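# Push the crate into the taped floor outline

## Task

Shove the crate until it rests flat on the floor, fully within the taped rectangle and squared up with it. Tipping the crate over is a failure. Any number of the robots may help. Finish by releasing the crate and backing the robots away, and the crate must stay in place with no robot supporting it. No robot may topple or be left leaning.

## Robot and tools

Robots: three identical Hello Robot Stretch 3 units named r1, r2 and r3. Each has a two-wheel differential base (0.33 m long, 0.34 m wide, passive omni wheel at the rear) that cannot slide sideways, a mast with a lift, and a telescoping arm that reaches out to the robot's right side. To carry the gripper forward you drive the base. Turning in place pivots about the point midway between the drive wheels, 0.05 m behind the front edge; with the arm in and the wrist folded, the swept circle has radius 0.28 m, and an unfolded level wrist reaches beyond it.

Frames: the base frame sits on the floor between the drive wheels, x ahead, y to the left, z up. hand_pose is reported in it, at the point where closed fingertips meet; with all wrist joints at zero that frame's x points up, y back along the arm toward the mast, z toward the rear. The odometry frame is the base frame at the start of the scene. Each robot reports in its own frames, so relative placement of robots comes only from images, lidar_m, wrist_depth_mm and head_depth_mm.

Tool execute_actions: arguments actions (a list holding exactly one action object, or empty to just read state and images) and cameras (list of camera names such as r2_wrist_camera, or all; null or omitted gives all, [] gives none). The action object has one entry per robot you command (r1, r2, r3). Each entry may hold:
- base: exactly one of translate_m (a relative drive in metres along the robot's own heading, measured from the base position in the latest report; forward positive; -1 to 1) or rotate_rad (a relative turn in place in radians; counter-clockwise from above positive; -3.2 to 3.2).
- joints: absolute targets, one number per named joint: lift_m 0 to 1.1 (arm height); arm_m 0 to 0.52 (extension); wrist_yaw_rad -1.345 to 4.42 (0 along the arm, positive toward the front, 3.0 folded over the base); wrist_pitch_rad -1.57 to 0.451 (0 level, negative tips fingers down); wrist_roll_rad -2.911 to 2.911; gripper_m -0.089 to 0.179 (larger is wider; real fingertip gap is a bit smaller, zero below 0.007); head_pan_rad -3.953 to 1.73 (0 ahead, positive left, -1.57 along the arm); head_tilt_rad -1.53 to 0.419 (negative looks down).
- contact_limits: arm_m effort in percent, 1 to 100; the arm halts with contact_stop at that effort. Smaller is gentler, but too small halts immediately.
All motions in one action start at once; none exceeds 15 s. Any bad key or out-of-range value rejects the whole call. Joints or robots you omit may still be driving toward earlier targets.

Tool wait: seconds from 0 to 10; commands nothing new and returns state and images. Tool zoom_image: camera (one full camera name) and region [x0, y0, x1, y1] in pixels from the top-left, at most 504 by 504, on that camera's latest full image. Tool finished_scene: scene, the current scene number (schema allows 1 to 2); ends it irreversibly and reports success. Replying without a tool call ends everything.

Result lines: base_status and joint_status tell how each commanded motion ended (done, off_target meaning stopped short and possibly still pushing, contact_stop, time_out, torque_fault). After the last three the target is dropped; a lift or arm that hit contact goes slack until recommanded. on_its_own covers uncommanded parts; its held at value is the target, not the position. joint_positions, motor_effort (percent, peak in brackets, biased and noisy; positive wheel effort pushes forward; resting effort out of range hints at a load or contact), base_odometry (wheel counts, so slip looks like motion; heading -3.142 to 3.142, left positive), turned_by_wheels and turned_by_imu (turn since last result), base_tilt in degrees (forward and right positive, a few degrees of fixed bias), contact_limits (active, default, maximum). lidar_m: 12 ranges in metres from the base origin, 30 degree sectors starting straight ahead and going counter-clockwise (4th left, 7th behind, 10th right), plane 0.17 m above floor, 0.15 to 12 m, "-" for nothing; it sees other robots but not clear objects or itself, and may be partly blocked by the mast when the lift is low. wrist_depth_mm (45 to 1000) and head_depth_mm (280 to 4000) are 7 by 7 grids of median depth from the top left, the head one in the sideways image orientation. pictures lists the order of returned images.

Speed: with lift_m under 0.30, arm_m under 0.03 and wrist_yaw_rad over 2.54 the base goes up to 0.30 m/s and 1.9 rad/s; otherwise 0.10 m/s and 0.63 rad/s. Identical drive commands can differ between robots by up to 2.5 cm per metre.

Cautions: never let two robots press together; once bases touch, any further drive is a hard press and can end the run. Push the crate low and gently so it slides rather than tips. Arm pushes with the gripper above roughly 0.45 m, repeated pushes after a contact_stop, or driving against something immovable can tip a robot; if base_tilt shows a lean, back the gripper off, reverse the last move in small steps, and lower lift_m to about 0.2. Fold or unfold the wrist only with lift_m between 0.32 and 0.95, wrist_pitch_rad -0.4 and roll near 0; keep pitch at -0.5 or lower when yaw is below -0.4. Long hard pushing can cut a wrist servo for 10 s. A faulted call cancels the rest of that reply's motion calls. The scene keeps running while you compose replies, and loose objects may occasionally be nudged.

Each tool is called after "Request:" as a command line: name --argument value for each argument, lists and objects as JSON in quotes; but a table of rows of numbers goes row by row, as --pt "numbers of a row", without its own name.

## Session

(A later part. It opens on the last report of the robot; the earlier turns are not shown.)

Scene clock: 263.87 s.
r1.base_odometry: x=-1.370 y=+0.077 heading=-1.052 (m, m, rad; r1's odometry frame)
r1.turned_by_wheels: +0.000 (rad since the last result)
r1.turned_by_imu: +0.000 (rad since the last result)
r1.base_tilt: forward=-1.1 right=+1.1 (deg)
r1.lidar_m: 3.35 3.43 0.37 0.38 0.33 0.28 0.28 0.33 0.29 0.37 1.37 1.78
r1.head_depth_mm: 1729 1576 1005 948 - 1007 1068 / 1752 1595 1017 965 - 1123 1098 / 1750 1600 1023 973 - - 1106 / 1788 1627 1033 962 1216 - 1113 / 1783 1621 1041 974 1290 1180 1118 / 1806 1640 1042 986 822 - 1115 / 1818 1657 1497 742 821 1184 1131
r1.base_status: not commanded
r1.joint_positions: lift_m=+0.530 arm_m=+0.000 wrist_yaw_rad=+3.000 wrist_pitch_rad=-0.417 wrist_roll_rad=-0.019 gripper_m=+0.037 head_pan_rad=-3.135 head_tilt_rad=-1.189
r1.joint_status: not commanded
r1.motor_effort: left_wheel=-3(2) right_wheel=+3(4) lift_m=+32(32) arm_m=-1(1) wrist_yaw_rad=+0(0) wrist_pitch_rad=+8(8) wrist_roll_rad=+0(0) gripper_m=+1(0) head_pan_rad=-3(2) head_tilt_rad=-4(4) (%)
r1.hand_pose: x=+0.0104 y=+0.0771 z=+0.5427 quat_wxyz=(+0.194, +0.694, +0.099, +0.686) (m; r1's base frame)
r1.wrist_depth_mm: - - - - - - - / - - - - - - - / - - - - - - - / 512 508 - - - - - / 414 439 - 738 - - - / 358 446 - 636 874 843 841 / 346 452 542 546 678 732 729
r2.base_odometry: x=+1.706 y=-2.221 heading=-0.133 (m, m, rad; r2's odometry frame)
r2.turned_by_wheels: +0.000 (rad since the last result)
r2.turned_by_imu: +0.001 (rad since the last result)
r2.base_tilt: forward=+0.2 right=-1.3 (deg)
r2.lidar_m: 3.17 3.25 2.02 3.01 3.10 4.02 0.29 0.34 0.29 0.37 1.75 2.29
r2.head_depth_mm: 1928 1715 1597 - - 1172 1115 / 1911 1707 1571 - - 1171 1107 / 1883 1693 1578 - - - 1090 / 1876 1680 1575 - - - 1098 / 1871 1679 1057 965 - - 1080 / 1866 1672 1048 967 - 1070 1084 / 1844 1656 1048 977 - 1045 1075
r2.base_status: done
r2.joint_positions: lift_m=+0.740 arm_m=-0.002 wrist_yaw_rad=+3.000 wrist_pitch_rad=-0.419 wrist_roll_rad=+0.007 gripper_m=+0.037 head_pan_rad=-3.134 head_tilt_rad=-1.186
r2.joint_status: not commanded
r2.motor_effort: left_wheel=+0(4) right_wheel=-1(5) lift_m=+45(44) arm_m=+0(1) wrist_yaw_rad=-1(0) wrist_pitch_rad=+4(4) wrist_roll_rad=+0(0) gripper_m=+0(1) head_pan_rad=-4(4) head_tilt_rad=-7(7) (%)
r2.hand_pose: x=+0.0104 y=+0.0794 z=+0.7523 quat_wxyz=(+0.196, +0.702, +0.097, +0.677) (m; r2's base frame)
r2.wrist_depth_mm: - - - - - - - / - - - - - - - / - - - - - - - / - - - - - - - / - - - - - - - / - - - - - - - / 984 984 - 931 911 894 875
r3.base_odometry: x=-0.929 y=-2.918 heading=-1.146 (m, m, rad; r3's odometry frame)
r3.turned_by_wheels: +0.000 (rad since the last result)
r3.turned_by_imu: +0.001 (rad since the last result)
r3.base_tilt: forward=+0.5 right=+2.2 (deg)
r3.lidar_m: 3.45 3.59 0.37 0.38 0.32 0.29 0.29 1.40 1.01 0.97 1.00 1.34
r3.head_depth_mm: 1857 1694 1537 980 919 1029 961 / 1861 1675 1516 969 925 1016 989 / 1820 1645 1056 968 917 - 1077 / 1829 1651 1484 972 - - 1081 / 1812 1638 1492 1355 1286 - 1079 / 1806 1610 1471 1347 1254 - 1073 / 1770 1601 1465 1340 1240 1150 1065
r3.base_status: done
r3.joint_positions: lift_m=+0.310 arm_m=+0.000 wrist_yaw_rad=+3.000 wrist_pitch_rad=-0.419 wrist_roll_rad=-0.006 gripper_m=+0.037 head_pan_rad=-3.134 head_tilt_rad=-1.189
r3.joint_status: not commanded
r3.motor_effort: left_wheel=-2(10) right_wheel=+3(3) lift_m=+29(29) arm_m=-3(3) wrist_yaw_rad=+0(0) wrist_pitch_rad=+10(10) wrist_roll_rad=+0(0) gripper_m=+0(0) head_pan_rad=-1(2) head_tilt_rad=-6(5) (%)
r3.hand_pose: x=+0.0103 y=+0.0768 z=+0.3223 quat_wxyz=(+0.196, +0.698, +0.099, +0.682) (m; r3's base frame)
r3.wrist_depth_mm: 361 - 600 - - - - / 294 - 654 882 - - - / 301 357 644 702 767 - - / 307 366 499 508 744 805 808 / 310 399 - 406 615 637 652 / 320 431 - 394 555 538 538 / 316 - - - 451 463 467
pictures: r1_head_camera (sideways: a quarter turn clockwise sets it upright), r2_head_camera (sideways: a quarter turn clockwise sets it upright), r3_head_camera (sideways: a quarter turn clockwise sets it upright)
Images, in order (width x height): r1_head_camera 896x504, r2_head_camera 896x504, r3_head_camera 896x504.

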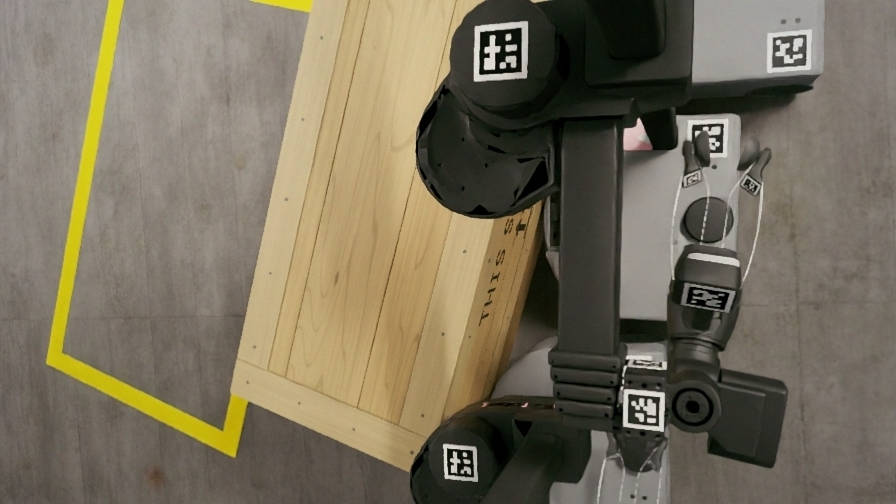

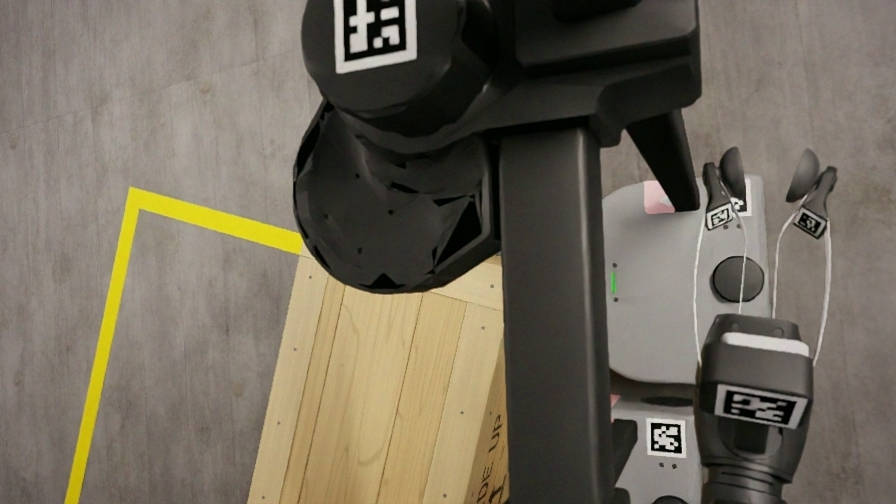

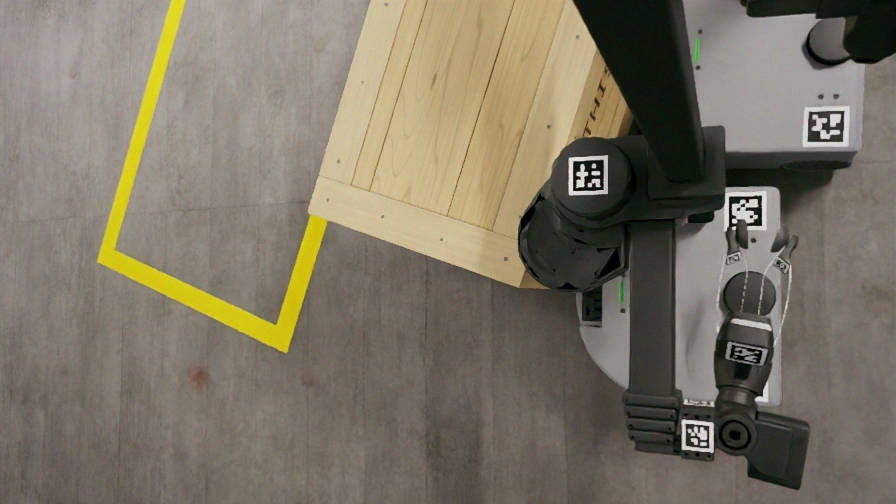

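Request:
execute_actions --actions '[{"r3":{"base":{"translate_m":-0.1}},"r2":{"base":{"translate_m":-0.1}},"r1":{"base":{"translate_m":-0.095}}}]' --cameras '["r1_head_camera","r2_head_camera","r3_head_camera"]'

Scene clock: 268.03 s.
r1.base_odometry: x=-1.417 y=+0.159 heading=-1.052 (m, m, rad; r1's odometry frame)
r1.turned_by_wheels: +0.000 (rad since the last result)
r1.turned_by_imu: -0.001 (rad since the last result)
r1.base_tilt: forward=-1.0 right=+1.1 (deg)
r1.lidar_m: 3.44 3.50 0.37 0.37 0.32 0.28 0.28 0.32 0.29 0.37 1.38 1.78
r1.head_depth_mm: 1737 1562 1006 947 - 1007 1078 / 1742 1597 1019 970 - 1125 1095 / 1754 1592 1023 974 - - 1102 / 1784 1624 1025 963 1189 - 1108 / 1769 1610 1036 978 1286 1178 1121 / 1809 1646 1040 990 1139 - 1116 / 1817 1649 1521 745 719 1206 1131
r1.base_status: done
r1.joint_positions: lift_m=+0.530 arm_m=+0.000 wrist_yaw_rad=+3.000 wrist_pitch_rad=-0.417 wrist_roll_rad=-0.019 gripper_m=+0.037 head_pan_rad=-3.135 head_tilt_rad=-1.189
r1.joint_status: not commanded
r1.motor_effort: left_wheel=-1(95) right_wheel=+0(56) lift_m=+30(32) arm_m=-1(1) wrist_yaw_rad=+0(0) wrist_pitch_rad=+8(8) wrist_roll_rad=+0(0) gripper_m=+1(0) head_pan_rad=-3(3) head_tilt_rad=-4(4) (%)
r1.hand_pose: x=+0.0104 y=+0.0772 z=+0.5429 quat_wxyz=(+0.194, +0.694, +0.099, +0.687) (m; r1's base frame)
r1.wrist_depth_mm: - - - - - - - / - - - - - - - / - - - - - - - / 513 517 - - - - - / 410 431 - 753 - - - / 357 444 - 642 861 839 850 / 338 442 541 548 706 719 724
r2.base_odometry: x=+1.608 y=-2.208 heading=-0.134 (m, m, rad; r2's odometry frame)
r2.turned_by_wheels: -0.001 (rad since the last result)
r2.turned_by_imu: -0.001 (rad since the last result)
r2.base_tilt: forward=+0.3 right=-1.3 (deg)
r2.lidar_m: 3.26 3.35 2.07 3.00 3.09 4.03 0.27 0.31 0.28 0.36 1.76 2.29
r2.head_depth_mm: 1930 1721 1587 - - 1180 1111 / 1894 1724 1572 - - 1180 1112 / 1905 1690 1568 - - - 1090 / 1884 1665 1566 - - - 1098 / 1860 1661 1050 966 - - 1081 / 1854 1666 1049 960 - 1066 1079 / 1853 1652 1045 966 - 1041 1078
r2.base_status: translate_m off_target (by the wheels' count: -0.0996 of -0.1000)
r2.joint_positions: lift_m=+0.740 arm_m=-0.002 wrist_yaw_rad=+3.000 wrist_pitch_rad=-0.419 wrist_roll_rad=+0.007 gripper_m=+0.037 head_pan_rad=-3.134 head_tilt_rad=-1.187
r2.joint_status: not commanded
r2.on_its_own: left_wheel is at rest, and its effort (-59) is outside its rest range (-18 to +18); right_wheel is at rest, and its effort (-36) is outside its rest range (-18 to +18)
r2.motor_effort: left_wheel=-59(60) right_wheel=-36(36) lift_m=+44(44) arm_m=-1(1) wrist_yaw_rad=+0(1) wrist_pitch_rad=+4(4) wrist_roll_rad=+0(0) gripper_m=+0(1) head_pan_rad=-4(4) head_tilt_rad=-6(7) (%)
r2.hand_pose: x=+0.0104 y=+0.0794 z=+0.7523 quat_wxyz=(+0.196, +0.702, +0.097, +0.677) (m; r2's base frame)
r2.wrist_depth_mm: - - - - - - - / - - - - - - - / - - - - - - - / - - - - - - - / - - - - - - - / - - - - - - - / 983 962 - 949 903 895 889
r3.base_odometry: x=-0.970 y=-2.827 heading=-1.147 (m, m, rad; r3's odometry frame)
r3.turned_by_wheels: +0.000 (rad since the last result)
r3.turned_by_imu: -0.022 (rad since the last result)
r3.base_tilt: forward=+0.6 right=+2.2 (deg)
r3.lidar_m: 3.21 3.65 0.38 0.38 0.31 0.27 0.27 1.43 1.01 0.96 0.99 1.31
r3.head_depth_mm: 1876 1702 1530 979 918 1030 960 / 1857 1663 1512 977 919 1020 982 / 1856 1663 1510 967 921 - 1088 / 1829 1654 1487 972 - - 1086 / 1812 1621 1481 1362 1284 - 1081 / 1798 1628 1474 1339 1255 - 1078 / 1783 1604 1457 1342 1235 1151 1067
r3.base_status: translate_m off_target (by the wheels' count: -0.0996 of -0.1000)
r3.joint_positions: lift_m=+0.310 arm_m=+0.000 wrist_yaw_rad=+3.001 wrist_pitch_rad=-0.419 wrist_roll_rad=-0.006 gripper_m=+0.037 head_pan_rad=-3.134 head_tilt_rad=-1.190
r3.joint_status: not commanded
r3.on_its_own: left_wheel is at rest, and its effort (-70) is outside its rest range (-18 to +18); right_wheel is at rest, and its effort (-53) is outside its rest range (-18 to +18)
r3.motor_effort: left_wheel=-70(100) right_wheel=-53(81) lift_m=+29(29) arm_m=-3(3) wrist_yaw_rad=-1(2) wrist_pitch_rad=+10(10) wrist_roll_rad=+0(0) gripper_m=-1(0) head_pan_rad=-2(2) head_tilt_rad=-6(5) (%)
r3.hand_pose: x=+0.0102 y=+0.0769 z=+0.3224 quat_wxyz=(+0.195, +0.698, +0.099, +0.682) (m; r3's base frame)
r3.wrist_depth_mm: 355 - 634 867 - - - / 289 - 689 867 - - - / 297 352 655 610 906 - - / 300 362 501 500 754 794 800 / 304 389 - 410 632 647 654 / 310 417 - 395 541 547 534 / 303 - - - 443 470 459
pictures: r1_head_camera (sideways: a quarter turn clockwise sets it upright), r2_head_camera (sideways: a quarter turn clockwise sets it upright), r3_head_camera (sideways: a quarter turn clockwise sets it upright)
Images, in order (width x height): r1_head_camera 896x504, r2_head_camera 896x504, r3_head_camera 896x504.

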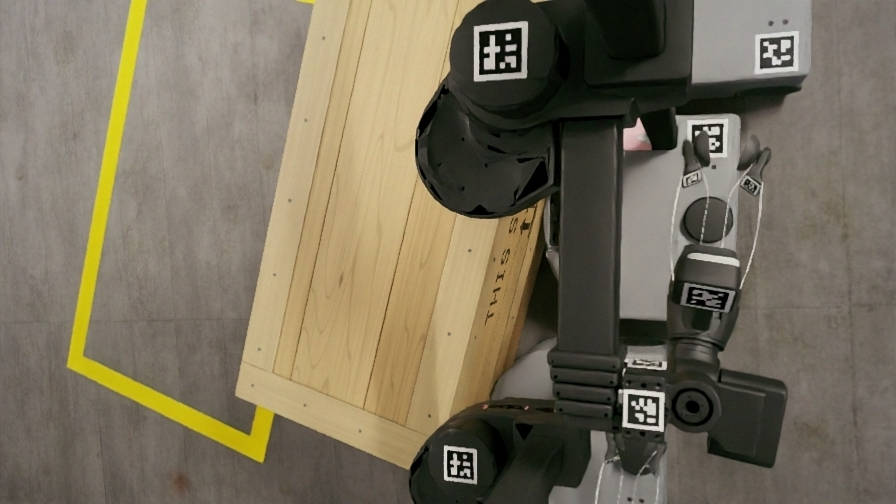

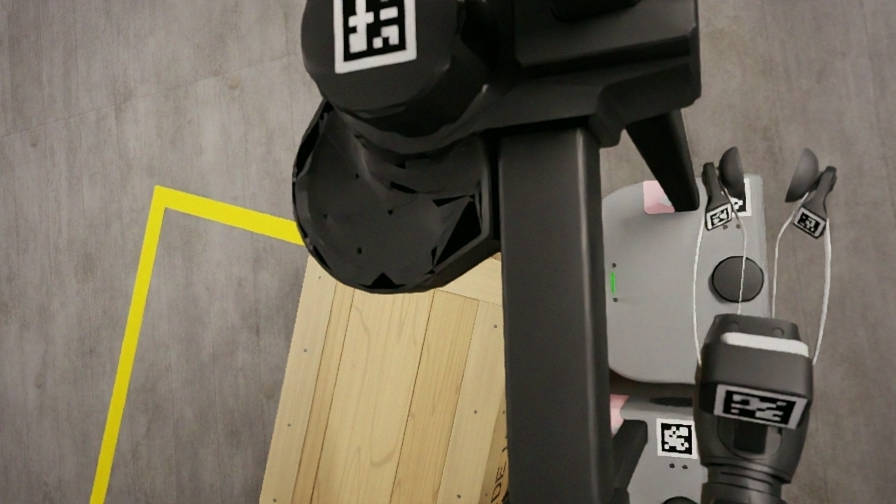

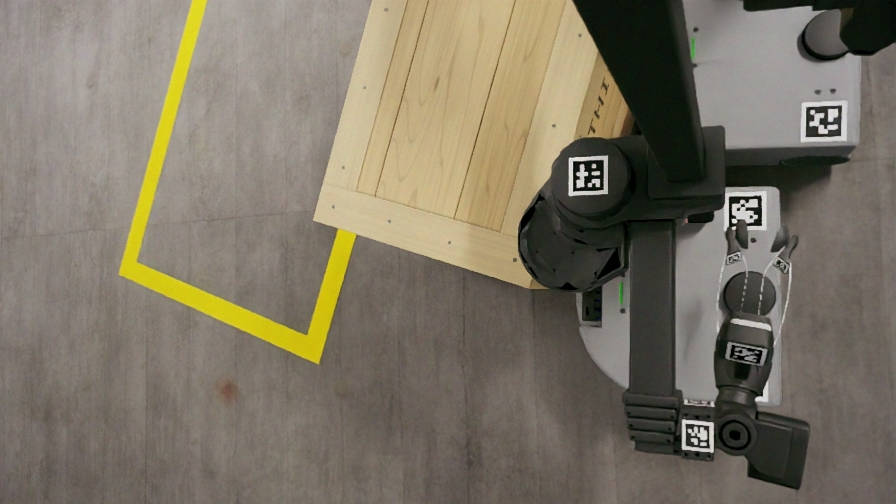

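Request:
execute_actions --actions '[{"r3":{"base":{"translate_m":-0.25}},"r2":{"base":{"translate_m":-0.25}},"r1":{"base":{"translate_m":-0.25}}}]' --cameras '["r1_head_camera","r2_head_camera","r3_head_camera"]'

Scene clock: 274.40 s.
r1.base_odometry: x=-1.541 y=+0.376 heading=-1.053 (m, m, rad; r1's odometry frame)
r1.turned_by_wheels: -0.001 (rad since the last result)
r1.turned_by_imu: +0.008 (rad since the last result)
r1.base_tilt: forward=-1.1 right=+1.2 (deg)
r1.lidar_m: 3.66 3.75 0.36 0.37 0.32 0.27 0.27 0.32 0.29 0.38 1.40 1.82
r1.head_depth_mm: 1733 1576 1010 947 - 1003 1076 / 1731 1584 1014 959 - 1113 1092 / 1762 1607 1031 971 - - 1104 / 1776 1614 1032 960 1186 - 1113 / 1788 1631 1040 979 1290 1166 1114 / 1804 1639 1040 983 1134 - 1120 / 1833 1647 1511 744 725 1204 1135
r1.base_status: translate_m off_target (by the wheels' count: -0.2496 of -0.2500)
r1.joint_positions: lift_m=+0.530 arm_m=+0.000 wrist_yaw_rad=+3.000 wrist_pitch_rad=-0.417 wrist_roll_rad=-0.019 gripper_m=+0.037 head_pan_rad=-3.135 head_tilt_rad=-1.189
r1.joint_status: not commanded
r1.on_its_own: left_wheel is at rest, and its effort (-79) is outside its rest range (-18 to +18); right_wheel is at rest, and its effort (-35) is outside its rest range (-18 to +18)
r1.motor_effort: left_wheel=-79(82) right_wheel=-35(50) lift_m=+31(30) arm_m=-1(1) wrist_yaw_rad=+0(1) wrist_pitch_rad=+8(8) wrist_roll_rad=-1(0) gripper_m=+1(0) head_pan_rad=-3(2) head_tilt_rad=-4(3) (%)
r1.hand_pose: x=+0.0104 y=+0.0772 z=+0.5429 quat_wxyz=(+0.194, +0.694, +0.099, +0.687) (m; r1's base frame)
r1.wrist_depth_mm: - - - - - - - / - - - - - - - / - - - - - - - / 517 512 - - - - - / 415 432 - 758 - - 998 / 354 438 - 639 870 844 852 / 341 447 552 538 710 725 722
r2.base_odometry: x=+1.360 y=-2.175 heading=-0.134 (m, m, rad; r2's odometry frame)
r2.turned_by_wheels: +0.000 (rad since the last result)
r2.turned_by_imu: +0.001 (rad since the last result)
r2.base_tilt: forward=+0.2 right=-1.3 (deg)
r2.lidar_m: 3.50 3.59 2.21 2.99 3.07 4.02 0.28 0.31 0.27 0.36 1.78 2.31
r2.head_depth_mm: 1907 1711 1584 - - 1171 1114 / 1907 1704 1587 - - 1173 1102 / 1880 1692 1579 - - - 1099 / 1873 1691 1567 - - - 1102 / 1866 1673 1059 963 - - 1091 / 1856 1670 1055 959 - 1053 1077 / 1844 1652 1048 966 - 1044 1072
r2.base_status: translate_m off_target (by the wheels' count: -0.2498 of -0.2500)
r2.joint_positions: lift_m=+0.740 arm_m=-0.002 wrist_yaw_rad=+3.000 wrist_pitch_rad=-0.419 wrist_roll_rad=+0.007 gripper_m=+0.037 head_pan_rad=-3.134 head_tilt_rad=-1.187
r2.joint_status: not commanded
r2.on_its_own: left_wheel is at rest, and its effort (-22) is outside its rest range (-18 to +18); right_wheel is at rest, and its effort (-20) is outside its rest range (-18 to +18)
r2.motor_effort: left_wheel=-22(62) right_wheel=-20(49) lift_m=+44(44) arm_m=+0(0) wrist_yaw_rad=+0(0) wrist_pitch_rad=+4(4) wrist_roll_rad=+0(0) gripper_m=+0(0) head_pan_rad=-4(3) head_tilt_rad=-7(6) (%)
r2.hand_pose: x=+0.0104 y=+0.0794 z=+0.7523 quat_wxyz=(+0.196, +0.702, +0.097, +0.677) (m; r2's base frame)
r2.wrist_depth_mm: - - - - - - - / - - - - - - - / - - - - - - - / - - - - - - - / - - - - - - - / - - - - - - - / 987 969 - 937 919 893 894
r3.base_odometry: x=-1.073 y=-2.599 heading=-1.148 (m, m, rad; r3's odometry frame)
r3.turned_by_wheels: -0.001 (rad since the last result)
r3.turned_by_imu: -0.012 (rad since the last result)
r3.base_tilt: forward=+0.6 right=+2.2 (deg)
r3.lidar_m: 3.12 3.89 0.38 0.38 0.32 0.27 0.27 1.48 1.03 0.98 1.00 1.31
r3.head_depth_mm: 1865 1698 1532 983 913 1028 973 / 1859 1668 1514 974 926 1015 988 / 1851 1651 1510 963 918 - 1088 / 1830 1641 1497 972 - - 1092 / 1811 1624 1483 1358 1275 - 1085 / 1803 1618 1465 1348 1265 - 1076 / 1783 1602 1453 1336 1243 1158 1065
r3.base_status: translate_m off_target (by the wheels' count: -0.2496 of -0.2500)
r3.joint_positions: lift_m=+0.310 arm_m=+0.000 wrist_yaw_rad=+3.001 wrist_pitch_rad=-0.419 wrist_roll_rad=-0.006 gripper_m=+0.037 head_pan_rad=-3.134 head_tilt_rad=-1.190
r3.joint_status: not commanded
r3.on_its_own: left_wheel is at rest, and its effort (-76) is outside its rest range (-18 to +18); right_wheel is at rest, and its effort (-32) is outside its rest range (-18 to +18)
r3.motor_effort: left_wheel=-76(86) right_wheel=-32(76) lift_m=+29(28) arm_m=-2(3) wrist_yaw_rad=-1(1) wrist_pitch_rad=+10(10) wrist_roll_rad=+0(0) gripper_m=+1(2) head_pan_rad=-2(1) head_tilt_rad=-5(5) (%)
r3.hand_pose: x=+0.0102 y=+0.0769 z=+0.3224 quat_wxyz=(+0.195, +0.698, +0.099, +0.682) (m; r3's base frame)
r3.wrist_depth_mm: 357 - 647 - - - - / 294 - 686 902 - - - / 300 361 656 697 - - - / 305 372 503 495 767 787 804 / 311 394 - 413 625 646 640 / 314 427 - 408 552 534 540 / 307 - - - 455 464 470
pictures: r1_head_camera (sideways: a quarter turn clockwise sets it upright), r2_head_camera (sideways: a quarter turn clockwise sets it upright), r3_head_camera (sideways: a quarter turn clockwise sets it upright)
Images, in order (width x height): r1_head_camera 896x504, r2_head_camera 896x504, r3_head_camera 896x504.

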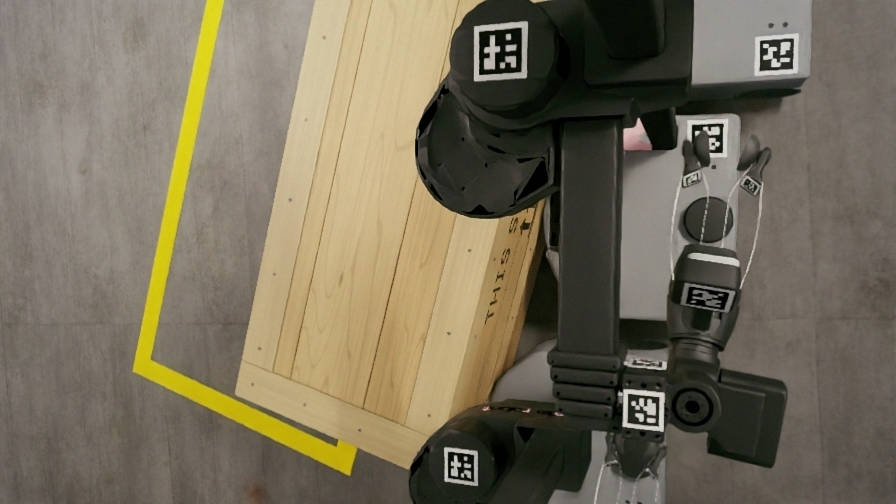

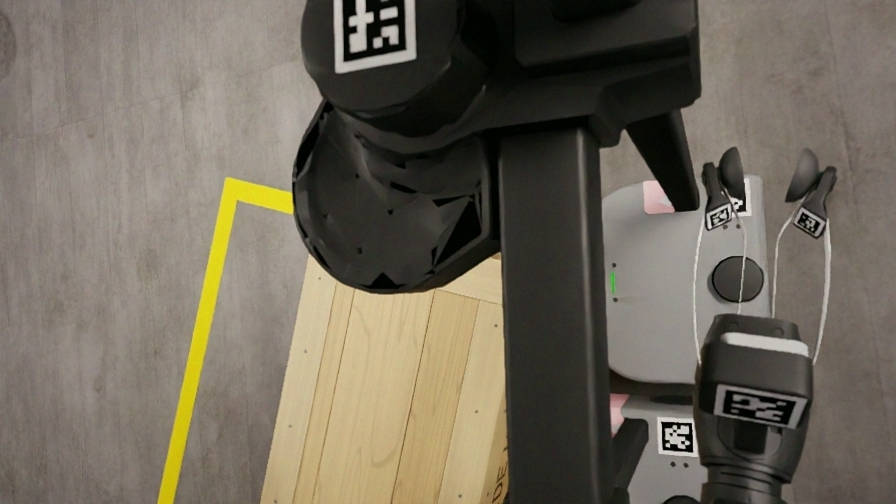

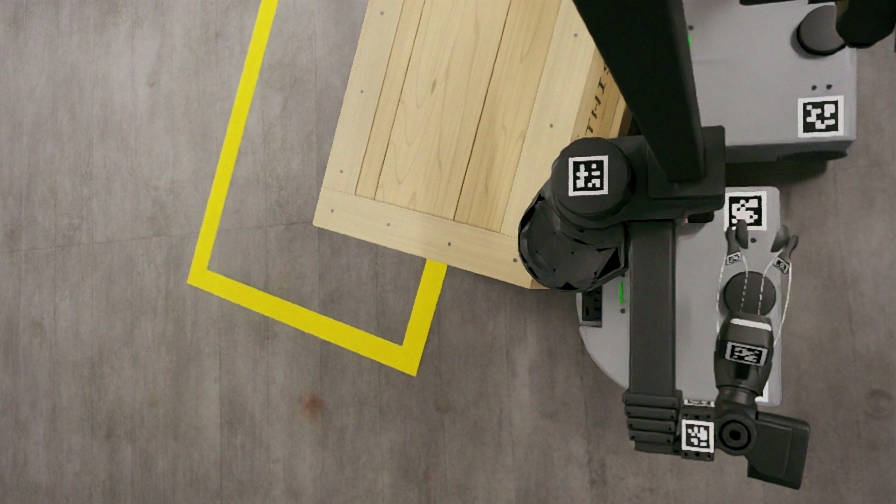

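Request:
execute_actions --actions '[{"r3":{"base":{"translate_m":-0.25}},"r2":{"base":{"translate_m":-0.25}},"r1":{"base":{"translate_m":-0.25}}}]' --cameras '["r1_head_camera","r2_head_camera","r3_head_camera"]'

Scene clock: 279.80 s.
r1.base_odometry: x=-1.664 y=+0.593 heading=-1.053 (m, m, rad; r1's odometry frame)
r1.turned_by_wheels: +0.000 (rad since the last result)
r1.turned_by_imu: +0.004 (rad since the last result)
r1.base_tilt: forward=-1.0 right=+1.1 (deg)
r1.lidar_m: 3.92 4.01 0.37 0.36 0.32 0.27 0.27 0.32 0.30 0.38 1.42 1.85
r1.head_depth_mm: 1732 1576 1009 949 - 1005 1077 / 1768 1581 1019 965 - 1118 1091 / 1761 1601 1025 969 - - 1105 / 1769 1606 1033 962 1192 - 1111 / 1769 1619 1034 976 1293 1167 1121 / 1819 1636 1047 980 1137 - 1123 / 1805 1648 1508 745 726 1203 1124
r1.base_status: translate_m off_target (by the wheels' count: -0.2496 of -0.2500)
r1.joint_positions: lift_m=+0.530 arm_m=+0.000 wrist_yaw_rad=+3.000 wrist_pitch_rad=-0.417 wrist_roll_rad=-0.019 gripper_m=+0.037 head_pan_rad=-3.135 head_tilt_rad=-1.189
r1.joint_status: not commanded
r1.on_its_own: left_wheel is at rest, and its effort (-67) is outside its rest range (-18 to +18); right_wheel is at rest, and its effort (-38) is outside its rest range (-18 to +18)
r1.motor_effort: left_wheel=-67(86) right_wheel=-38(49) lift_m=+31(30) arm_m=-1(1) wrist_yaw_rad=+0(0) wrist_pitch_rad=+8(8) wrist_roll_rad=+0(0) gripper_m=+2(0) head_pan_rad=-3(3) head_tilt_rad=-3(4) (%)
r1.hand_pose: x=+0.0104 y=+0.0772 z=+0.5429 quat_wxyz=(+0.194, +0.694, +0.099, +0.687) (m; r1's base frame)
r1.wrist_depth_mm: - - - - - - - / - - - - - - - / - - - - - - - / 513 510 - - - - - / 410 435 - 751 - - - / 353 436 - 630 837 867 852 / 336 440 551 546 700 716 727
r2.base_odometry: x=+1.113 y=-2.141 heading=-0.135 (m, m, rad; r2's odometry frame)
r2.turned_by_wheels: +0.000 (rad since the last result)
r2.turned_by_imu: +0.000 (rad since the last result)
r2.base_tilt: forward=+0.2 right=-1.3 (deg)
r2.lidar_m: 3.75 2.46 2.37 2.98 3.03 3.96 0.28 0.31 0.27 0.36 1.79 2.34
r2.head_depth_mm: 1906 1710 1584 - - 1183 1112 / 1918 1692 1573 - - 1176 1107 / 1896 1692 1579 - - - 1093 / 1891 1682 1565 - - - 1095 / 1872 1672 1052 963 - - 1084 / 1863 1668 1054 957 - 1054 1082 / 1846 1656 1043 969 - 1040 1076
r2.base_status: translate_m off_target (by the wheels' count: -0.2498 of -0.2500)
r2.joint_positions: lift_m=+0.740 arm_m=-0.002 wrist_yaw_rad=+3.000 wrist_pitch_rad=-0.419 wrist_roll_rad=+0.007 gripper_m=+0.037 head_pan_rad=-3.134 head_tilt_rad=-1.187
r2.joint_status: not commanded
r2.on_its_own: left_wheel is at rest, and its effort (-27) is outside its rest range (-18 to +18)
r2.motor_effort: left_wheel=-27(32) right_wheel=-18(25) lift_m=+44(44) arm_m=+0(0) wrist_yaw_rad=-1(0) wrist_pitch_rad=+4(4) wrist_roll_rad=+0(0) gripper_m=+0(0) head_pan_rad=-4(4) head_tilt_rad=-6(6) (%)
r2.hand_pose: x=+0.0104 y=+0.0794 z=+0.7523 quat_wxyz=(+0.196, +0.702, +0.097, +0.677) (m; r2's base frame)
r2.wrist_depth_mm: - - - - - - - / - - - - - - - / - - - - - - - / - - - - - - - / - - - - - - - / - - - - - - - / 985 967 - 916 914 903 884
r3.base_odometry: x=-1.175 y=-2.372 heading=-1.149 (m, m, rad; r3's odometry frame)
r3.turned_by_wheels: -0.001 (rad since the last result)
r3.turned_by_imu: -0.005 (rad since the last result)
r3.base_tilt: forward=+0.5 right=+2.2 (deg)
r3.lidar_m: 3.10 4.13 0.38 0.39 0.32 0.28 0.27 1.51 1.05 0.99 1.02 1.33
r3.head_depth_mm: 1889 1690 1532 980 917 1031 973 / 1877 1678 1523 975 921 1022 986 / 1860 1658 1495 968 918 - 1091 / 1839 1647 1497 973 - - 1088 / 1808 1632 1498 1356 1284 - 1086 / 1801 1612 1458 1345 1253 - 1079 / 1784 1606 1463 1339 1242 1149 1067
r3.base_status: translate_m off_target (by the wheels' count: -0.2496 of -0.2500)
r3.joint_positions: lift_m=+0.310 arm_m=+0.000 wrist_yaw_rad=+3.001 wrist_pitch_rad=-0.419 wrist_roll_rad=-0.006 gripper_m=+0.037 head_pan_rad=-3.134 head_tilt_rad=-1.190
r3.joint_status: not commanded
r3.on_its_own: left_wheel is at rest, and its effort (-77) is outside its rest range (-18 to +18); right_wheel is at rest, and its effort (-37) is outside its rest range (-18 to +18)
r3.motor_effort: left_wheel=-77(85) right_wheel=-37(56) lift_m=+29(28) arm_m=-2(3) wrist_yaw_rad=-1(1) wrist_pitch_rad=+10(10) wrist_roll_rad=+0(0) gripper_m=+0(0) head_pan_rad=-1(2) head_tilt_rad=-5(5) (%)
r3.hand_pose: x=+0.0102 y=+0.0769 z=+0.3224 quat_wxyz=(+0.195, +0.698, +0.099, +0.682) (m; r3's base frame)
r3.wrist_depth_mm: 362 - 646 - - - - / 295 - 701 908 - - - / 299 363 664 706 - - - / 304 375 500 498 771 802 804 / 311 401 - 411 634 641 652 / 315 431 - 410 544 527 546 / 312 - - - 451 461 468
pictures: r1_head_camera (sideways: a quarter turn clockwise sets it upright), r2_head_camera (sideways: a quarter turn clockwise sets it upright), r3_head_camera (sideways: a quarter turn clockwise sets it upright)
Images, in order (width x height): r1_head_camera 896x504, r2_head_camera 896x504, r3_head_camera 896x504.

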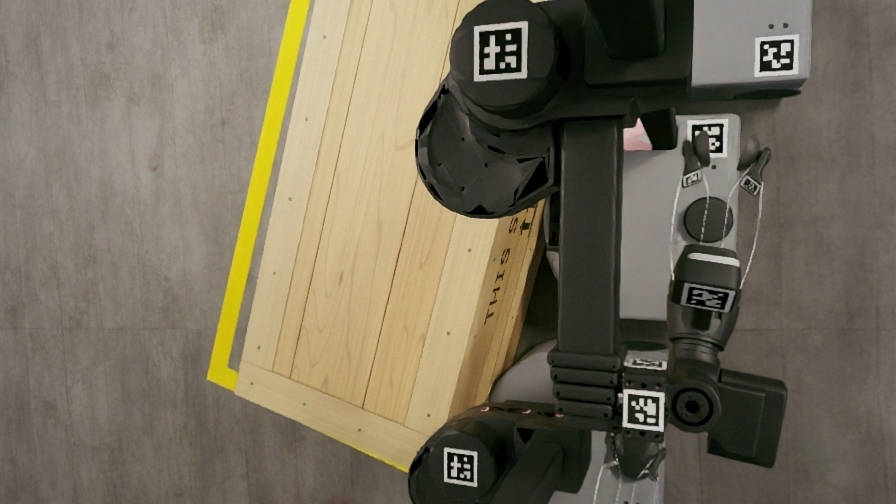

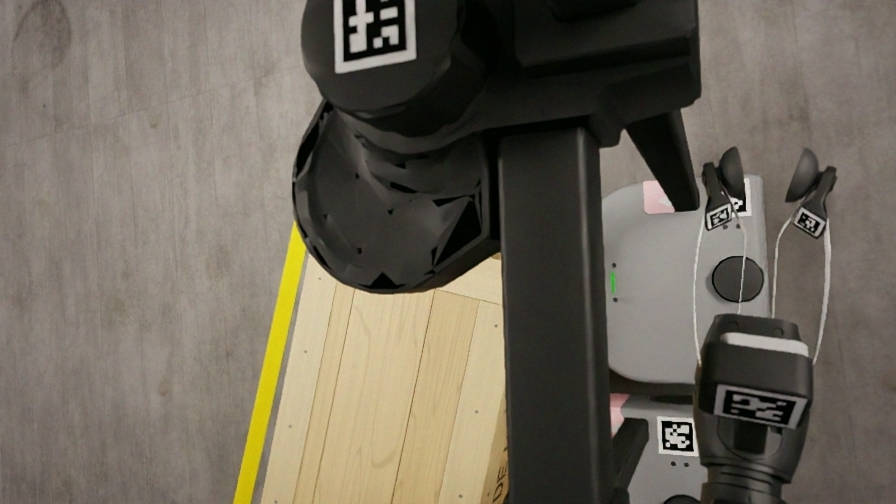

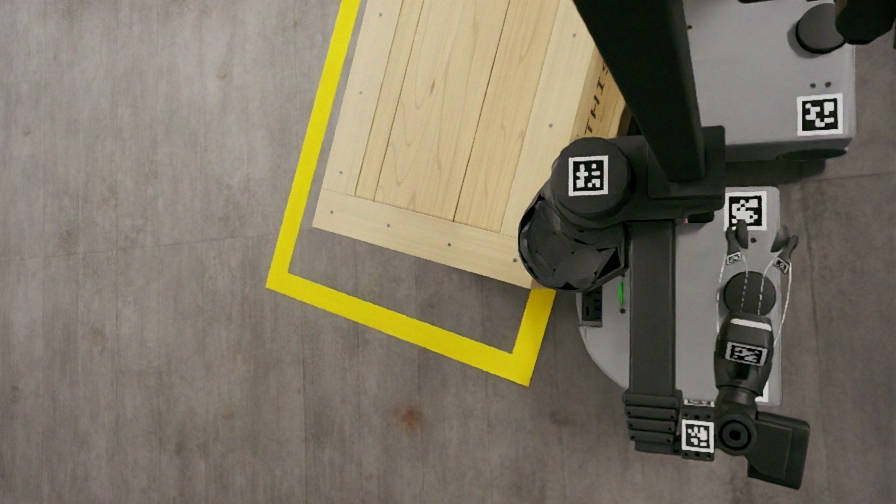

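Request:
execute_actions --actions '[{"r3":{"base":{"translate_m":-0.195}},"r2":{"base":{"translate_m":-0.185}},"r1":{"base":{"translate_m":-0.19}}}]' --cameras '["r3_head_camera"]'

Request:
execute_actions --actions '[{"r1":{"base":{"translate_m":0.5},"joints":{"head_tilt_rad":-0.9}},"r2":{"base":{"translate_m":0.5},"joints":{"head_tilt_rad":-0.9,"head_pan_rad":-3.5}},"r3":{"base":{"translate_m":0.5},"joints":{"head_tilt_rad":-0.9}}}]' --cameras '["r1_head_camera","r2_head_camera","r3_head_camera"]'

Scene clock: 287.47 s.
r1.base_odometry: x=-1.758 y=+0.758 heading=-1.053 (m, m, rad; r1's odometry frame)
r1.turned_by_wheels: +0.000 (rad since the last result)
r1.turned_by_imu: +0.004 (rad since the last result)
r1.base_tilt: forward=-1.0 right=+1.1 (deg)
r1.lidar_m: 4.09 4.20 0.36 0.37 0.32 0.27 0.27 0.32 0.30 0.38 1.43 1.87
r1.head_depth_mm: 1736 1582 1010 950 - 1007 1065 / 1747 1581 1015 968 - 1109 1089 / 1762 1609 1023 971 - - 1108 / 1774 1618 1035 966 1195 - 1110 / 1788 1625 1043 980 1293 1164 1112 / 1793 1624 1045 987 1138 - 1120 / 1825 1646 1509 756 724 1209 1132
r1.base_status: translate_m off_target (by the wheels' count: -0.1897 of -0.1900)
r1.joint_positions: lift_m=+0.530 arm_m=+0.000 wrist_yaw_rad=+3.000 wrist_pitch_rad=-0.417 wrist_roll_rad=-0.019 gripper_m=+0.037 head_pan_rad=-3.135 head_tilt_rad=-1.189
r1.joint_status: not commanded
r1.on_its_own: left_wheel is at rest, and its effort (-53) is outside its rest range (-18 to +18); right_wheel is at rest, and its effort (-32) is outside its rest range (-18 to +18)
r1.motor_effort: left_wheel=-53(86) right_wheel=-32(51) lift_m=+30(31) arm_m=-1(1) wrist_yaw_rad=+0(0) wrist_pitch_rad=+8(8) wrist_roll_rad=+0(0) gripper_m=+0(1) head_pan_rad=-3(3) head_tilt_rad=-3(4) (%)
r1.hand_pose: x=+0.0104 y=+0.0772 z=+0.5429 quat_wxyz=(+0.194, +0.694, +0.099, +0.687) (m; r1's base frame)
r1.wrist_depth_mm: - - - - - - - / - - - - - - - / - - - - - - - / 513 513 - - - - - / 414 429 - 735 - - - / 353 435 - 634 871 838 840 / 337 441 549 550 691 739 721
r2.base_odometry: x=+0.929 y=-2.116 heading=-0.134 (m, m, rad; r2's odometry frame)
r2.turned_by_wheels: +0.001 (rad since the last result)
r2.turned_by_imu: +0.002 (rad since the last result)
r2.base_tilt: forward=+0.2 right=-1.3 (deg)
r2.lidar_m: 3.93 2.50 2.50 2.98 3.01 3.96 0.28 0.31 0.28 0.36 1.81 2.36
r2.head_depth_mm: 1912 1714 1582 - - 1169 1109 / 1912 1714 1584 - - 1177 1111 / 1892 1697 1581 - - - 1100 / 1883 1689 1556 - - - 1101 / 1871 1676 1056 964 - - 1085 / 1861 1663 1049 961 - 1053 1078 / 1838 1649 1042 968 - 1047 1079
r2.base_status: done
r2.joint_positions: lift_m=+0.740 arm_m=-0.002 wrist_yaw_rad=+3.000 wrist_pitch_rad=-0.419 wrist_roll_rad=+0.007 gripper_m=+0.037 head_pan_rad=-3.134 head_tilt_rad=-1.187
r2.joint_status: not commanded
r2.on_its_own: right_wheel is at rest, and its effort (-26) is outside its rest range (-18 to +18)
r2.motor_effort: left_wheel=-1(32) right_wheel=-26(37) lift_m=+45(44) arm_m=+0(0) wrist_yaw_rad=-1(1) wrist_pitch_rad=+4(4) wrist_roll_rad=+0(0) gripper_m=+1(1) head_pan_rad=-4(4) head_tilt_rad=-7(7) (%)
r2.hand_pose: x=+0.0104 y=+0.0794 z=+0.7523 quat_wxyz=(+0.196, +0.702, +0.097, +0.677) (m; r2's base frame)
r2.wrist_depth_mm: - - - - - - - / - - - - - - - / - - - - - - - / - - - - - - - / - - - - - - - / - - - - - - - / 987 949 - 930 935 906 884
r3.base_odometry: x=-1.254 y=-2.194 heading=-1.149 (m, m, rad; r3's odometry frame)
r3.turned_by_wheels: +0.000 (rad since the last result)
r3.turned_by_imu: -0.003 (rad since the last result)
r3.base_tilt: forward=+0.5 right=+2.2 (deg)
r3.lidar_m: 3.13 4.35 0.39 0.39 0.32 0.28 0.27 1.51 1.06 1.01 1.03 1.34
r3.head_depth_mm: 1905 1682 1525 977 916 1033 974 / 1860 1676 1521 972 919 1020 989 / 1856 1651 1504 966 919 - 1083 / 1843 1641 1490 973 - - 1088 / 1822 1638 1486 1351 1281 - 1079 / 1795 1605 1470 1347 1252 - 1072 / 1783 1606 1461 1343 1241 1156 1065
r3.base_status: translate_m off_target (by the wheels' count: -0.1946 of -0.1950)
r3.joint_positions: lift_m=+0.310 arm_m=+0.000 wrist_yaw_rad=+3.001 wrist_pitch_rad=-0.419 wrist_roll_rad=-0.006 gripper_m=+0.037 head_pan_rad=-3.134 head_tilt_rad=-1.190
r3.joint_status: not commanded
r3.on_its_own: left_wheel is at rest, and its effort (-67) is outside its rest range (-18 to +18); right_wheel is at rest, and its effort (-49) is outside its rest range (-18 to +18)
r3.motor_effort: left_wheel=-67(86) right_wheel=-49(63) lift_m=+28(28) arm_m=-3(2) wrist_yaw_rad=-1(1) wrist_pitch_rad=+10(10) wrist_roll_rad=+0(0) gripper_m=+0(1) head_pan_rad=-2(2) head_tilt_rad=-6(6) (%)
r3.hand_pose: x=+0.0102 y=+0.0769 z=+0.3224 quat_wxyz=(+0.195, +0.698, +0.099, +0.682) (m; r3's base frame)
r3.wrist_depth_mm: 363 - 638 - - - - / 293 - 715 873 - - - / 297 363 681 690 - - - / 305 372 498 507 753 812 805 / 309 394 - 406 643 649 635 / 316 426 - 413 552 533 542 / 309 - - - 457 463 463
pictures: r3_head_camera (sideways: a quarter turn clockwise sets it upright)
Images, in order (width x height): r3_head_camera 896x504.

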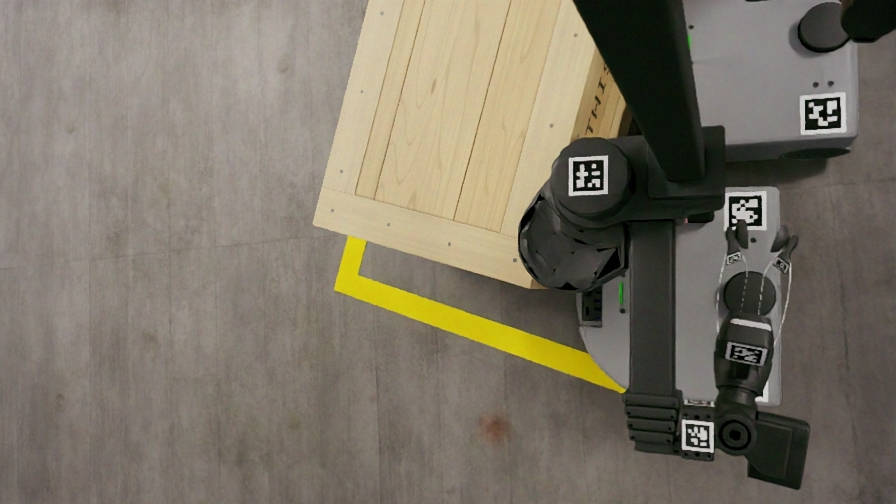

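Scene clock: 293.97 s.
r1.base_odometry: x=-1.511 y=+0.323 heading=-1.053 (m, m, rad; r1's odometry frame)
r1.turned_by_wheels: +0.000 (rad since the last result)
r1.turned_by_imu: +0.004 (rad since the last result)
r1.base_tilt: forward=-0.9 right=+1.1 (deg)
r1.lidar_m: 3.61 3.66 0.36 0.36 3.50 0.76 0.76 0.88 0.30 0.38 1.40 1.83
r1.head_depth_mm: 2949 2286 1318 1158 1332 - - / 2962 2317 1312 1190 1376 - - / 2967 2301 1330 1212 1397 - - / 2997 2325 1338 1284 1407 1240 - / 3108 2371 1343 1368 1426 1238 - / 3097 2383 1957 1545 1415 1072 - / 3130 2393 1955 1659 1432 683 943
r1.base_status: done
r1.joint_positions: lift_m=+0.530 arm_m=+0.000 wrist_yaw_rad=+3.000 wrist_pitch_rad=-0.417 wrist_roll_rad=-0.019 gripper_m=+0.037 head_pan_rad=-3.135 head_tilt_rad=-0.902
r1.joint_status: all done
r1.motor_effort: left_wheel=-2(49) right_wheel=+0(30) lift_m=+30(31) arm_m=-1(1) wrist_yaw_rad=+2(1) wrist_pitch_rad=+8(8) wrist_roll_rad=+0(0) gripper_m=+1(1) head_pan_rad=-3(3) head_tilt_rad=+0(16) (%)
r1.hand_pose: x=+0.0104 y=+0.0772 z=+0.5429 quat_wxyz=(+0.194, +0.694, +0.099, +0.687) (m; r1's base frame)
r1.wrist_depth_mm: - - - - - - - / - - - - - - - / - - - - - - - / - - - - - - - / - - - 731 - - - / 821 849 - 636 864 830 856 / 725 717 545 545 698 730 720
r2.base_odometry: x=+1.425 y=-2.183 heading=-0.134 (m, m, rad; r2's odometry frame)
r2.turned_by_wheels: +0.000 (rad since the last result)
r2.turned_by_imu: +0.002 (rad since the last result)
r2.base_tilt: forward=+0.2 right=-1.3 (deg)
r2.lidar_m: 3.45 3.52 2.17 2.99 3.07 4.02 0.77 0.87 0.28 0.36 1.77 2.31
r2.head_depth_mm: 3477 2578 2028 1700 1505 - 1082 / 3363 2529 2012 1689 - - - / 3421 2543 2004 1752 - - - / 3364 2551 2001 1706 - - - / 3281 2503 2016 1673 - - - / 3330 2478 1980 1596 - 1240 - / 3250 2458 1972 1185 1334 1238 -
r2.base_status: done
r2.joint_positions: lift_m=+0.740 arm_m=-0.002 wrist_yaw_rad=+3.000 wrist_pitch_rad=-0.419 wrist_roll_rad=+0.007 gripper_m=+0.037 head_pan_rad=-3.493 head_tilt_rad=-0.902
r2.joint_status: all done
r2.motor_effort: left_wheel=+0(4) right_wheel=+0(21) lift_m=+44(45) arm_m=-1(0) wrist_yaw_rad=+0(1) wrist_pitch_rad=+4(4) wrist_roll_rad=+0(0) gripper_m=+0(0) head_pan_rad=-4(33) head_tilt_rad=+0(24) (%)
r2.hand_pose: x=+0.0104 y=+0.0794 z=+0.7523 quat_wxyz=(+0.196, +0.702, +0.097, +0.677) (m; r2's base frame)
r2.wrist_depth_mm: - - - - - - - / - - - - - - - / - - - - - - - / - - - - - - - / - - - - - - - / - - - - - - - / 978 978 - 930 922 897 886
r3.base_odometry: x=-1.050 y=-2.650 heading=-1.149 (m, m, rad; r3's odometry frame)
r3.turned_by_wheels: +0.000 (rad since the last result)
r3.turned_by_imu: +0.001 (rad since the last result)
r3.base_tilt: forward=+0.5 right=+2.2 (deg)
r3.lidar_m: 3.00 3.86 0.39 0.39 0.88 0.76 0.76 1.49 1.03 0.97 0.99 1.30
r3.head_depth_mm: 3385 2537 2016 1184 1265 1261 1166 / 3360 2501 2007 1174 1324 1269 1136 / 3209 2462 1979 1195 1347 1253 - / 3220 2438 1964 1209 1358 1262 - / 3200 2397 1944 1620 1408 1242 - / 3035 2376 1930 1620 1398 1228 1131 / 3056 2329 1899 1617 1390 1217 1093
r3.base_status: done
r3.joint_positions: lift_m=+0.310 arm_m=+0.000 wrist_yaw_rad=+3.001 wrist_pitch_rad=-0.419 wrist_roll_rad=-0.006 gripper_m=+0.037 head_pan_rad=-3.134 head_tilt_rad=-0.902
r3.joint_status: all done
r3.motor_effort: left_wheel=+0(62) right_wheel=+1(46) lift_m=+29(28) arm_m=-3(2) wrist_yaw_rad=-1(1) wrist_pitch_rad=+10(10) wrist_roll_rad=+0(0) gripper_m=+0(0) head_pan_rad=-2(2) head_tilt_rad=+1(24) (%)
r3.hand_pose: x=+0.0102 y=+0.0769 z=+0.3224 quat_wxyz=(+0.195, +0.698, +0.099, +0.682) (m; r3's base frame)
r3.wrist_depth_mm: - - - - - - - / - - - 904 - - - / 785 - 929 692 - - - / 735 752 501 511 764 787 792 / 622 623 - 405 627 661 677 / 514 530 - 420 550 544 539 / 450 - - - 446 469 462
pictures: r1_head_camera (sideways: a quarter turn clockwise sets it upright), r2_head_camera (sideways: a quarter turn clockwise sets it upright), r3_head_camera (sideways: a quarter turn clockwise sets it upright)
Images, in order (width x height): r1_head_camera 896x504, r2_head_camera 896x504, r3_head_camera 896x504.

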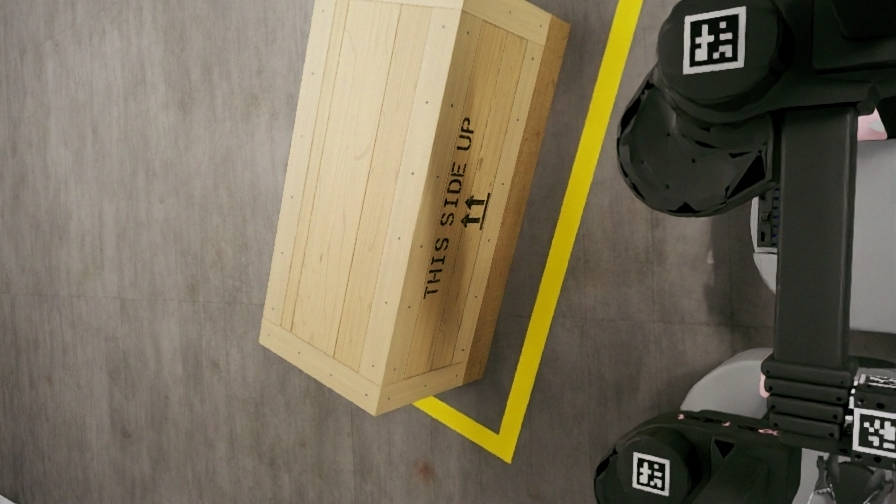

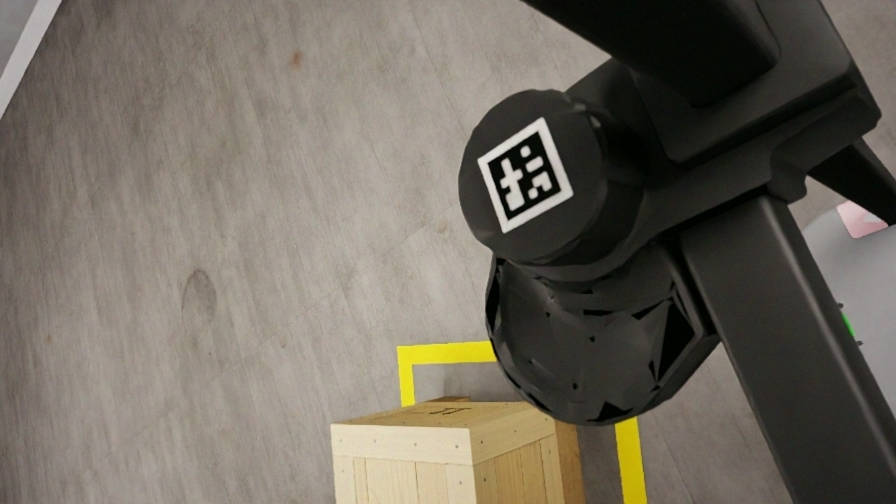

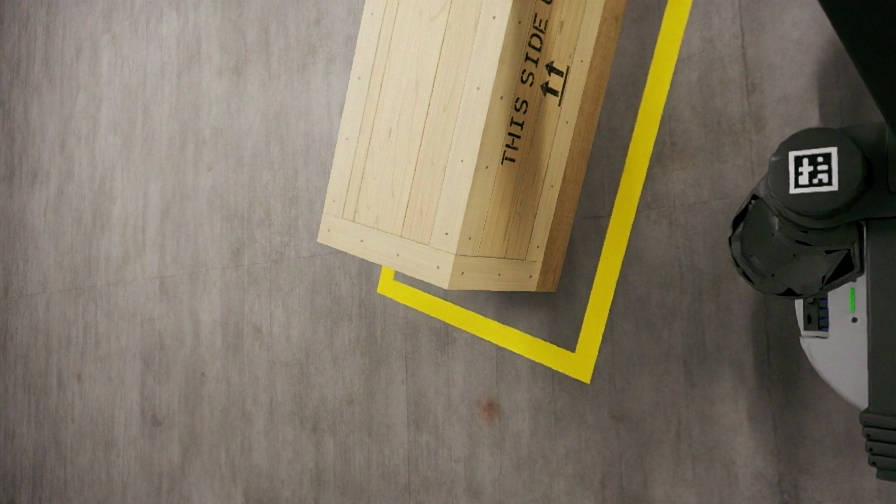

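Request:
finished_scene --scene 2

The scene is finished: the task was done.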